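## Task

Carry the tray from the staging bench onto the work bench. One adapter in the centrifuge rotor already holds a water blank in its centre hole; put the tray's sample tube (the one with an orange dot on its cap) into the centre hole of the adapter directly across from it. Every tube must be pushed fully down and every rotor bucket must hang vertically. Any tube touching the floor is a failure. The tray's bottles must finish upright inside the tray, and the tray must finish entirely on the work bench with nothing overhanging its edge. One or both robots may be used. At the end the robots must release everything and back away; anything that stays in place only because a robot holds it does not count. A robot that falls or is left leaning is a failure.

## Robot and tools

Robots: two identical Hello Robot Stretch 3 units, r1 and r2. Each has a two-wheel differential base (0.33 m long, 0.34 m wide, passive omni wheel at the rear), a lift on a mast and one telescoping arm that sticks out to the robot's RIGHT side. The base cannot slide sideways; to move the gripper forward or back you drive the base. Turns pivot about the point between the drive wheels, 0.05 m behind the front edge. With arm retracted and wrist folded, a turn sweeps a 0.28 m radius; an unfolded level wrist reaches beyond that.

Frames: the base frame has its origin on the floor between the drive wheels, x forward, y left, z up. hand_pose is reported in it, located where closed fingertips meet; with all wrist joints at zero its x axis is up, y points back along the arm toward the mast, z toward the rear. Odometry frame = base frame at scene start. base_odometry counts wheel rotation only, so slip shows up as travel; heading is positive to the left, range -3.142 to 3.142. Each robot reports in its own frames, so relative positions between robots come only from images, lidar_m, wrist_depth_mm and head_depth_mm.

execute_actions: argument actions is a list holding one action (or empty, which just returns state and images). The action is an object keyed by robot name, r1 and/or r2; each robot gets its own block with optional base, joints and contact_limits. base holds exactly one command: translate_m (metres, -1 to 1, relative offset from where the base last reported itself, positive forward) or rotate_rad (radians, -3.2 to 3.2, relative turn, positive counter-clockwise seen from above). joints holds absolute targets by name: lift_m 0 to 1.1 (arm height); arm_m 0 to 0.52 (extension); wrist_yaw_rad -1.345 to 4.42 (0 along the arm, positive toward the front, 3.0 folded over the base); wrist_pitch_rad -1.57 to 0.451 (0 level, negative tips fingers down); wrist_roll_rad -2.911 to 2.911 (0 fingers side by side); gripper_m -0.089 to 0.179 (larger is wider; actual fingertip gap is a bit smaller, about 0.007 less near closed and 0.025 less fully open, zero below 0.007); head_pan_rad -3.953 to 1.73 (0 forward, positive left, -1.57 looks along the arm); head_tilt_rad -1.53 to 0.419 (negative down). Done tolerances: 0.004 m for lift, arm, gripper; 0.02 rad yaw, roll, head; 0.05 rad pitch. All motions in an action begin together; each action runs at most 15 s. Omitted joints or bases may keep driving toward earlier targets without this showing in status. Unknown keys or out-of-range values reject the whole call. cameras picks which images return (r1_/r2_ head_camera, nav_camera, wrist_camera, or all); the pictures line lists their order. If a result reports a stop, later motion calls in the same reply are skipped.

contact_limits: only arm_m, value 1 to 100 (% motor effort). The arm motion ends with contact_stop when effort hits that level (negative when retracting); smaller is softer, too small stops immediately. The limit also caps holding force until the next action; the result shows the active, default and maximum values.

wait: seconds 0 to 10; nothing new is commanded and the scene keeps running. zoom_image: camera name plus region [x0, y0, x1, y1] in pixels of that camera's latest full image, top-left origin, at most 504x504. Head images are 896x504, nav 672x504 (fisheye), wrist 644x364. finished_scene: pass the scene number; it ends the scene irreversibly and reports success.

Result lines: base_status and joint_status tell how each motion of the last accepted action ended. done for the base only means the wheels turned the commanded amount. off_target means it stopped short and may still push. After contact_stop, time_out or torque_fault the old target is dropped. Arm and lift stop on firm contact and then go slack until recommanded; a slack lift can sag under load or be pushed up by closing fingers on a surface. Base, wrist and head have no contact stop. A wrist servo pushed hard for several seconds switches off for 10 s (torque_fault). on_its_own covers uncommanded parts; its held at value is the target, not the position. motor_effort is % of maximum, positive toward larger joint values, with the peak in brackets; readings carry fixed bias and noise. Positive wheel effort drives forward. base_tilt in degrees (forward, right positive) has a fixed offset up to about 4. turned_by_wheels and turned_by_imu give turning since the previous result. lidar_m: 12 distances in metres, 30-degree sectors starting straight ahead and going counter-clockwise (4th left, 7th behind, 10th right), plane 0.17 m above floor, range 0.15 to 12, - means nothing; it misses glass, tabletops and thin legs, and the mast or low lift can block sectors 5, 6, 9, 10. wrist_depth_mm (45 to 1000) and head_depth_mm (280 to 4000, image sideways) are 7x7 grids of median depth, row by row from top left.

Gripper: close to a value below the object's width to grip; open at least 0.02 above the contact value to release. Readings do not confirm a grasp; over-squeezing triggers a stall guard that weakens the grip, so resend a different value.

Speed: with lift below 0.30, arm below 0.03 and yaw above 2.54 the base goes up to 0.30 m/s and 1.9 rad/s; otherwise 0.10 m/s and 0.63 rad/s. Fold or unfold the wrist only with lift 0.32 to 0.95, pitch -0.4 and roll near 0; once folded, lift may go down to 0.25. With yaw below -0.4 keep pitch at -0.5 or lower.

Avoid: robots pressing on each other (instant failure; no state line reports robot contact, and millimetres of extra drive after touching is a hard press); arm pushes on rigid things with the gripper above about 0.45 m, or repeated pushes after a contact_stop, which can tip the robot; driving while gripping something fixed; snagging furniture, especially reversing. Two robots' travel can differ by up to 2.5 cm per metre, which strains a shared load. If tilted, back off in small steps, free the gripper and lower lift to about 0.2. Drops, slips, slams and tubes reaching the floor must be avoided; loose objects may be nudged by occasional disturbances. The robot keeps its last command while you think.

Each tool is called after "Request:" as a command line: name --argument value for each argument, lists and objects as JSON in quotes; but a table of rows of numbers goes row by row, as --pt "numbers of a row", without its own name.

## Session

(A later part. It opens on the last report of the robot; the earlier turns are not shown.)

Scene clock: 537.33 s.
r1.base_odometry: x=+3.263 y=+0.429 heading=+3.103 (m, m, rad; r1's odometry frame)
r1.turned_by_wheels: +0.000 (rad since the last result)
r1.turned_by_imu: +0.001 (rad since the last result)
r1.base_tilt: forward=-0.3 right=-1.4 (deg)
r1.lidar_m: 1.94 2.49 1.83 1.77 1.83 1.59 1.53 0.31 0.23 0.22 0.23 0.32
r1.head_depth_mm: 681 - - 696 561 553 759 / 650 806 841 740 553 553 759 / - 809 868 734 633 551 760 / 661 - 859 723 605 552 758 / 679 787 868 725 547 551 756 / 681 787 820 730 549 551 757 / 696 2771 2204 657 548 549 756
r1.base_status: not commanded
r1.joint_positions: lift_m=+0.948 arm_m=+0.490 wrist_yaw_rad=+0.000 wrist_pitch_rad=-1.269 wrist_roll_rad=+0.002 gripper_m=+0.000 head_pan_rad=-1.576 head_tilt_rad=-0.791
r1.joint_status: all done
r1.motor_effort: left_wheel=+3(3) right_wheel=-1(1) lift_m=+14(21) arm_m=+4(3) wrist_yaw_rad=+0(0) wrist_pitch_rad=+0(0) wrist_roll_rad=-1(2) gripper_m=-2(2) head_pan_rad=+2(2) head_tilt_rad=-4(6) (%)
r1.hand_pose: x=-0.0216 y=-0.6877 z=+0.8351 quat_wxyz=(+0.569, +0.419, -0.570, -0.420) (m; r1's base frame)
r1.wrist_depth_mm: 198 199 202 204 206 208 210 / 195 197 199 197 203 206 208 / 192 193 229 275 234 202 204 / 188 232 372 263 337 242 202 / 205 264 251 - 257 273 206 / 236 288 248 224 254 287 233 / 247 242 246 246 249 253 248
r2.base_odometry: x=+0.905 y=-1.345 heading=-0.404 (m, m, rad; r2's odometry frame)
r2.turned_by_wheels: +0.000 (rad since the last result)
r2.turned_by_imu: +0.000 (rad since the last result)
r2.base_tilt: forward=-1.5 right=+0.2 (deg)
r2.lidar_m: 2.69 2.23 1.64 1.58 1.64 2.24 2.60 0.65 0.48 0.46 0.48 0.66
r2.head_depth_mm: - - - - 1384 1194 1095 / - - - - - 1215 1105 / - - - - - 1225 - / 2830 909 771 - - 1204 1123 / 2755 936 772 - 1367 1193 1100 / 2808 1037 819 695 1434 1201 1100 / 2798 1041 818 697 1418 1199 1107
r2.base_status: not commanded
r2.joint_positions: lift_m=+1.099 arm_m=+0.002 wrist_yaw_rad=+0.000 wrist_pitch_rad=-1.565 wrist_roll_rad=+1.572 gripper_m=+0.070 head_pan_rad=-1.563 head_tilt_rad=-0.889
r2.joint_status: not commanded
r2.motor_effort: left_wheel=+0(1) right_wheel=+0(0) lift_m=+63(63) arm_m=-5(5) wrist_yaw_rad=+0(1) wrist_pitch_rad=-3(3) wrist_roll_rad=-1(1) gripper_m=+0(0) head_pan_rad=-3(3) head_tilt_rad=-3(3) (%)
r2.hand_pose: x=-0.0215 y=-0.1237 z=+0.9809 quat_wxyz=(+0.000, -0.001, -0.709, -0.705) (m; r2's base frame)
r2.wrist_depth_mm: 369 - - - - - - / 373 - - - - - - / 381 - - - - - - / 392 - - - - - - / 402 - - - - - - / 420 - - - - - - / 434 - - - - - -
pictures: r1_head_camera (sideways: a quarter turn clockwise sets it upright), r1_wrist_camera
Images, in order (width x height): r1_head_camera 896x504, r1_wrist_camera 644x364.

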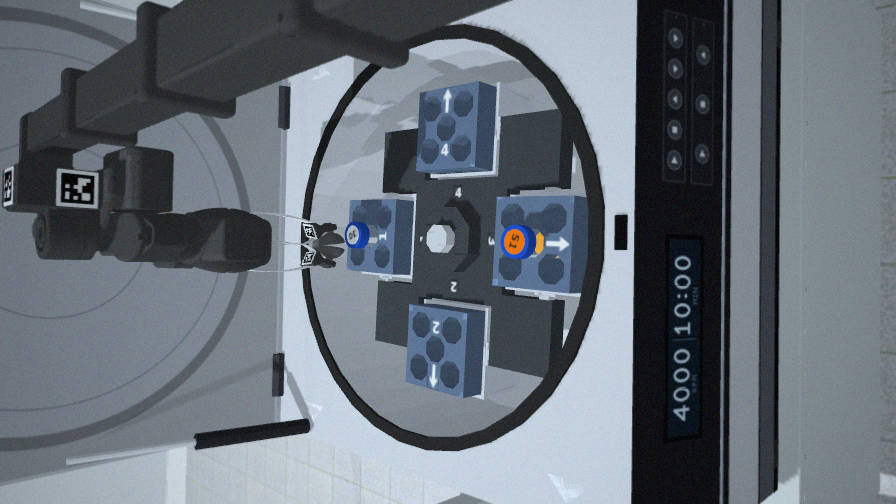

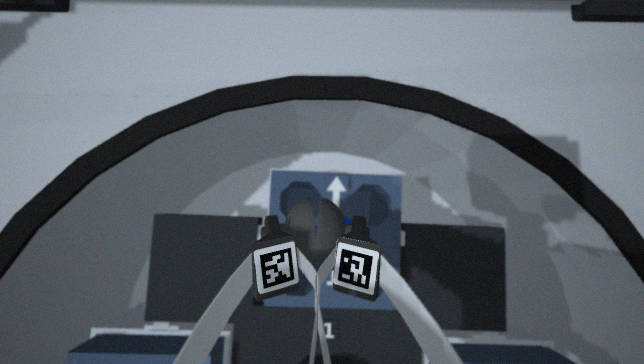

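Request:
execute_actions --actions '[{"r1":{"joints":{"lift_m":1.1}}}]' --cameras '[]'

Request:
execute_actions --actions '[{"r1":{"joints":{"arm_m":0}}}]' --cameras '["r1_head_camera","r1_wrist_camera"]'

Scene clock: 553.17 s.
r1.base_odometry: x=+3.263 y=+0.429 heading=+3.103 (m, m, rad; r1's odometry frame)
r1.turned_by_wheels: +0.000 (rad since the last result)
r1.turned_by_imu: +0.001 (rad since the last result)
r1.base_tilt: forward=-0.3 right=-1.4 (deg)
r1.lidar_m: 1.95 2.48 1.83 1.77 1.84 1.58 1.53 0.31 0.23 0.22 0.23 0.32
r1.head_depth_mm: 681 790 2042 708 560 554 758 / 680 789 841 741 552 553 760 / 681 786 868 733 631 551 758 / - 771 861 724 605 551 756 / 681 791 866 728 548 550 757 / 680 787 817 730 549 549 757 / 698 2766 2184 657 548 549 757
r1.base_status: not commanded
r1.joint_positions: lift_m=+1.100 arm_m=+0.490 wrist_yaw_rad=+0.000 wrist_pitch_rad=-1.269 wrist_roll_rad=+0.002 gripper_m=+0.000 head_pan_rad=-1.576 head_tilt_rad=-0.791
r1.joint_status: all done
r1.motor_effort: left_wheel=+3(2) right_wheel=-1(1) lift_m=+22(25) arm_m=+3(4) wrist_yaw_rad=+0(0) wrist_pitch_rad=+0(0) wrist_roll_rad=-1(1) gripper_m=-2(1) head_pan_rad=+3(1) head_tilt_rad=-4(4) (%)
r1.hand_pose: x=-0.0216 y=-0.6877 z=+0.9866 quat_wxyz=(+0.569, +0.419, -0.570, -0.420) (m; r1's base frame)
r1.wrist_depth_mm: 218 217 218 219 219 220 221 / 342 312 309 313 314 316 - / 624 349 351 358 361 363 - / - 342 397 477 393 356 - / - 338 405 - 411 354 - / - 369 402 400 405 364 - / - 362 395 380 394 375 -
r2.base_odometry: x=+0.905 y=-1.345 heading=-0.404 (m, m, rad; r2's odometry frame)
r2.turned_by_wheels: +0.000 (rad since the last result)
r2.turned_by_imu: +0.000 (rad since the last result)
r2.base_tilt: forward=-1.5 right=+0.2 (deg)
r2.lidar_m: 2.69 2.24 1.63 1.57 1.64 2.24 2.59 0.66 0.48 0.46 0.48 0.66
r2.head_depth_mm: - - - - 1376 1202 1104 / - - - - - 1202 1100 / - - - - - 1226 - / 2791 910 771 - - 1198 1119 / 2758 930 774 - 1369 1199 1098 / 2787 1033 816 694 1422 1203 1099 / 2783 1040 824 698 1423 1197 1101
r2.base_status: not commanded
r2.joint_positions: lift_m=+1.099 arm_m=+0.002 wrist_yaw_rad=+0.000 wrist_pitch_rad=-1.565 wrist_roll_rad=+1.572 gripper_m=+0.070 head_pan_rad=-1.563 head_tilt_rad=-0.889
r2.joint_status: not commanded
r2.motor_effort: left_wheel=+0(0) right_wheel=+0(0) lift_m=+63(63) arm_m=-5(5) wrist_yaw_rad=+1(1) wrist_pitch_rad=-3(3) wrist_roll_rad=-1(1) gripper_m=+0(0) head_pan_rad=-3(3) head_tilt_rad=-4(4) (%)
r2.hand_pose: x=-0.0215 y=-0.1237 z=+0.9809 quat_wxyz=(+0.000, -0.001, -0.709, -0.705) (m; r2's base frame)
r2.wrist_depth_mm: 367 - - - - - - / 372 - - - - - - / 381 - - - - - - / 394 - - - - - - / 404 - - - - - - / 421 - - - - - - / 437 - - - - - -
pictures: none
No camera images: the call's "cameras" was empty. Leave "cameras" out to get every camera's image.

Scene clock: 557.97 s.
r1.base_odometry: x=+3.263 y=+0.429 heading=+3.103 (m, m, rad; r1's odometry frame)
r1.turned_by_wheels: +0.000 (rad since the last result)
r1.turned_by_imu: +0.001 (rad since the last result)
r1.base_tilt: forward=-0.3 right=-1.4 (deg)
r1.lidar_m: 1.95 2.48 1.83 1.77 1.85 1.58 1.53 0.32 0.23 0.22 0.23 0.32
r1.head_depth_mm: - - - - 559 559 756 / - - - - - 575 760 / 667 - - - - 576 760 / 683 771 - - - 562 759 / 679 789 868 724 547 551 759 / 681 787 819 731 550 550 758 / 698 2768 2185 656 548 549 757
r1.base_status: not commanded
r1.joint_positions: lift_m=+1.100 arm_m=+0.000 wrist_yaw_rad=+0.000 wrist_pitch_rad=-1.270 wrist_roll_rad=+0.002 gripper_m=+0.000 head_pan_rad=-1.576 head_tilt_rad=-0.791
r1.joint_status: all done
r1.motor_effort: left_wheel=+3(3) right_wheel=-1(1) lift_m=+22(22) arm_m=-3(4) wrist_yaw_rad=+0(0) wrist_pitch_rad=+0(0) wrist_roll_rad=-1(1) gripper_m=-2(2) head_pan_rad=+2(2) head_tilt_rad=-3(5) (%)
r1.hand_pose: x=-0.0216 y=-0.1983 z=+0.9866 quat_wxyz=(+0.569, +0.419, -0.570, -0.420) (m; r1's base frame)
r1.wrist_depth_mm: - 359 437 407 443 380 - / - 357 433 432 370 368 - / - 350 355 355 363 367 - / 756 448 448 448 461 640 - / - - - - - - - / - - - - - - - / - - - - - - -
r2.base_odometry: x=+0.905 y=-1.345 heading=-0.404 (m, m, rad; r2's odometry frame)
r2.turned_by_wheels: +0.000 (rad since the last result)
r2.turned_by_imu: +0.000 (rad since the last result)
r2.base_tilt: forward=-1.6 right=+0.2 (deg)
r2.lidar_m: 2.69 2.24 1.63 1.58 1.64 2.24 2.60 0.66 0.48 0.46 0.48 0.66
r2.head_depth_mm: - - - - 1374 1198 1103 / - - - - - 1198 1101 / - - - - - 1214 - / 2818 911 770 - - 1197 1116 / 2773 929 772 - 1365 1203 1098 / 2785 1035 819 699 1421 1199 1110 / 2804 1037 820 695 1435 1204 1097
r2.base_status: not commanded
r2.joint_positions: lift_m=+1.099 arm_m=+0.002 wrist_yaw_rad=+0.000 wrist_pitch_rad=-1.565 wrist_roll_rad=+1.572 gripper_m=+0.070 head_pan_rad=-1.563 head_tilt_rad=-0.889
r2.joint_status: not commanded
r2.motor_effort: left_wheel=+0(0) right_wheel=+0(0) lift_m=+62(63) arm_m=-5(5) wrist_yaw_rad=+1(1) wrist_pitch_rad=-3(3) wrist_roll_rad=+0(1) gripper_m=+0(0) head_pan_rad=-3(4) head_tilt_rad=-4(4) (%)
r2.hand_pose: x=-0.0215 y=-0.1237 z=+0.9809 quat_wxyz=(+0.000, -0.001, -0.709, -0.705) (m; r2's base frame)
r2.wrist_depth_mm: 365 - - - - - - / 376 - - - - - - / 380 - - - - - - / 392 - - - - - - / 407 - - - - - - / 419 - - - - - - / 435 - - - - - -
pictures: r1_head_camera (sideways: a quarter turn clockwise sets it upright), r1_wrist_camera
Images, in order (width x height): r1_head_camera 896x504, r1_wrist_camera 644x364.

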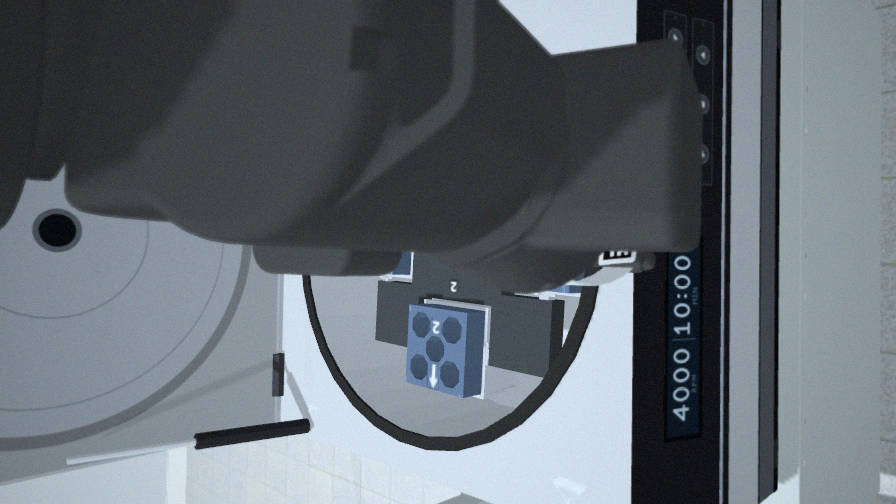

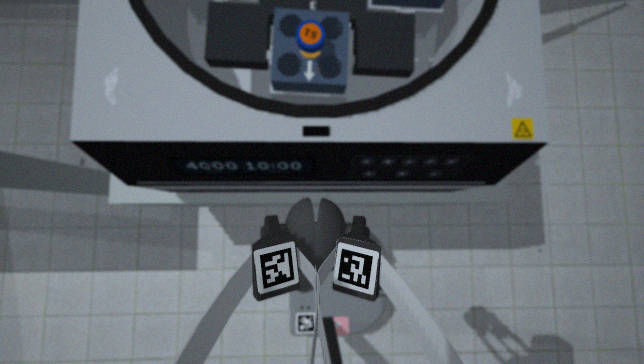

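Request:
execute_actions --actions '[{"r1":{"base":{"translate_m":0.35}}}]' --cameras '[]'

Request:
finished_scene --scene 1

Scene clock: 567.30 s.
r1.base_odometry: x=+2.913 y=+0.442 heading=+3.103 (m, m, rad; r1's odometry frame)
r1.turned_by_wheels: +0.000 (rad since the last result)
r1.turned_by_imu: +0.002 (rad since the last result)
r1.base_tilt: forward=-0.4 right=-1.5 (deg)
r1.lidar_m: 1.60 2.47 1.82 1.76 1.83 1.95 1.88 0.32 0.24 0.23 0.31 1.30
r1.head_depth_mm: - - - - 561 565 773 / - - - - - 583 774 / 2556 - - - - 690 774 / 2616 2823 - - - 728 854 / 2597 2839 2128 1681 1466 1271 1109 / 2584 2822 898 740 647 1196 1050 / 2598 2790 894 718 599 536 1106
r1.base_status: done
r1.joint_positions: lift_m=+1.100 arm_m=+0.000 wrist_yaw_rad=+0.000 wrist_pitch_rad=-1.270 wrist_roll_rad=+0.002 gripper_m=+0.000 head_pan_rad=-1.576 head_tilt_rad=-0.791
r1.joint_status: not commanded
r1.motor_effort: left_wheel=+3(10) right_wheel=-1(2) lift_m=+22(22) arm_m=-3(3) wrist_yaw_rad=+0(0) wrist_pitch_rad=-1(0) wrist_roll_rad=-1(1) gripper_m=-2(2) head_pan_rad=+2(2) head_tilt_rad=-4(5) (%)
r1.hand_pose: x=-0.0216 y=-0.1983 z=+0.9866 quat_wxyz=(+0.569, +0.419, -0.570, -0.420) (m; r1's base frame)
r1.wrist_depth_mm: 406 408 - 655 378 446 431 / 399 403 - 642 367 370 433 / 393 399 - 628 365 367 371 / 389 387 - 615 473 472 481 / - - - - - - - / - - - - - - - / - - - - - - -
r2.base_odometry: x=+0.905 y=-1.345 heading=-0.404 (m, m, rad; r2's odometry frame)
r2.turned_by_wheels: +0.000 (rad since the last result)
r2.turned_by_imu: +0.000 (rad since the last result)
r2.base_tilt: forward=-1.5 right=+0.3 (deg)
r2.lidar_m: 2.69 2.24 1.63 1.58 1.64 2.24 2.60 0.66 0.48 0.46 0.48 0.66
r2.head_depth_mm: - - - - 1382 1200 1100 / - - - - - 1204 1099 / - - - - - 1216 - / 2856 908 770 - - 1201 1120 / 2739 934 775 - 1377 1198 1097 / 2810 1037 819 699 1427 1194 1099 / 2844 1045 820 698 1421 1204 1098
r2.base_status: not commanded
r2.joint_positions: lift_m=+1.099 arm_m=+0.002 wrist_yaw_rad=+0.000 wrist_pitch_rad=-1.565 wrist_roll_rad=+1.572 gripper_m=+0.070 head_pan_rad=-1.563 head_tilt_rad=-0.889
r2.joint_status: not commanded
r2.motor_effort: left_wheel=+0(1) right_wheel=+0(0) lift_m=+63(63) arm_m=-5(5) wrist_yaw_rad=-1(0) wrist_pitch_rad=-2(3) wrist_roll_rad=-1(0) gripper_m=+0(0) head_pan_rad=-3(3) head_tilt_rad=-4(4) (%)
r2.hand_pose: x=-0.0215 y=-0.1237 z=+0.9809 quat_wxyz=(+0.000, -0.001, -0.709, -0.705) (m; r2's base frame)
r2.wrist_depth_mm: 368 - - - - - - / 374 - - - - - - / 382 - - - - - - / 396 - - - - - - / 406 - - - - - - / 418 - - - - - - / 436 - - - - - -
pictures: none
No camera images: the call's "cameras" was empty. Leave "cameras" out to get every camera's image.

The scene is finished: the task was done.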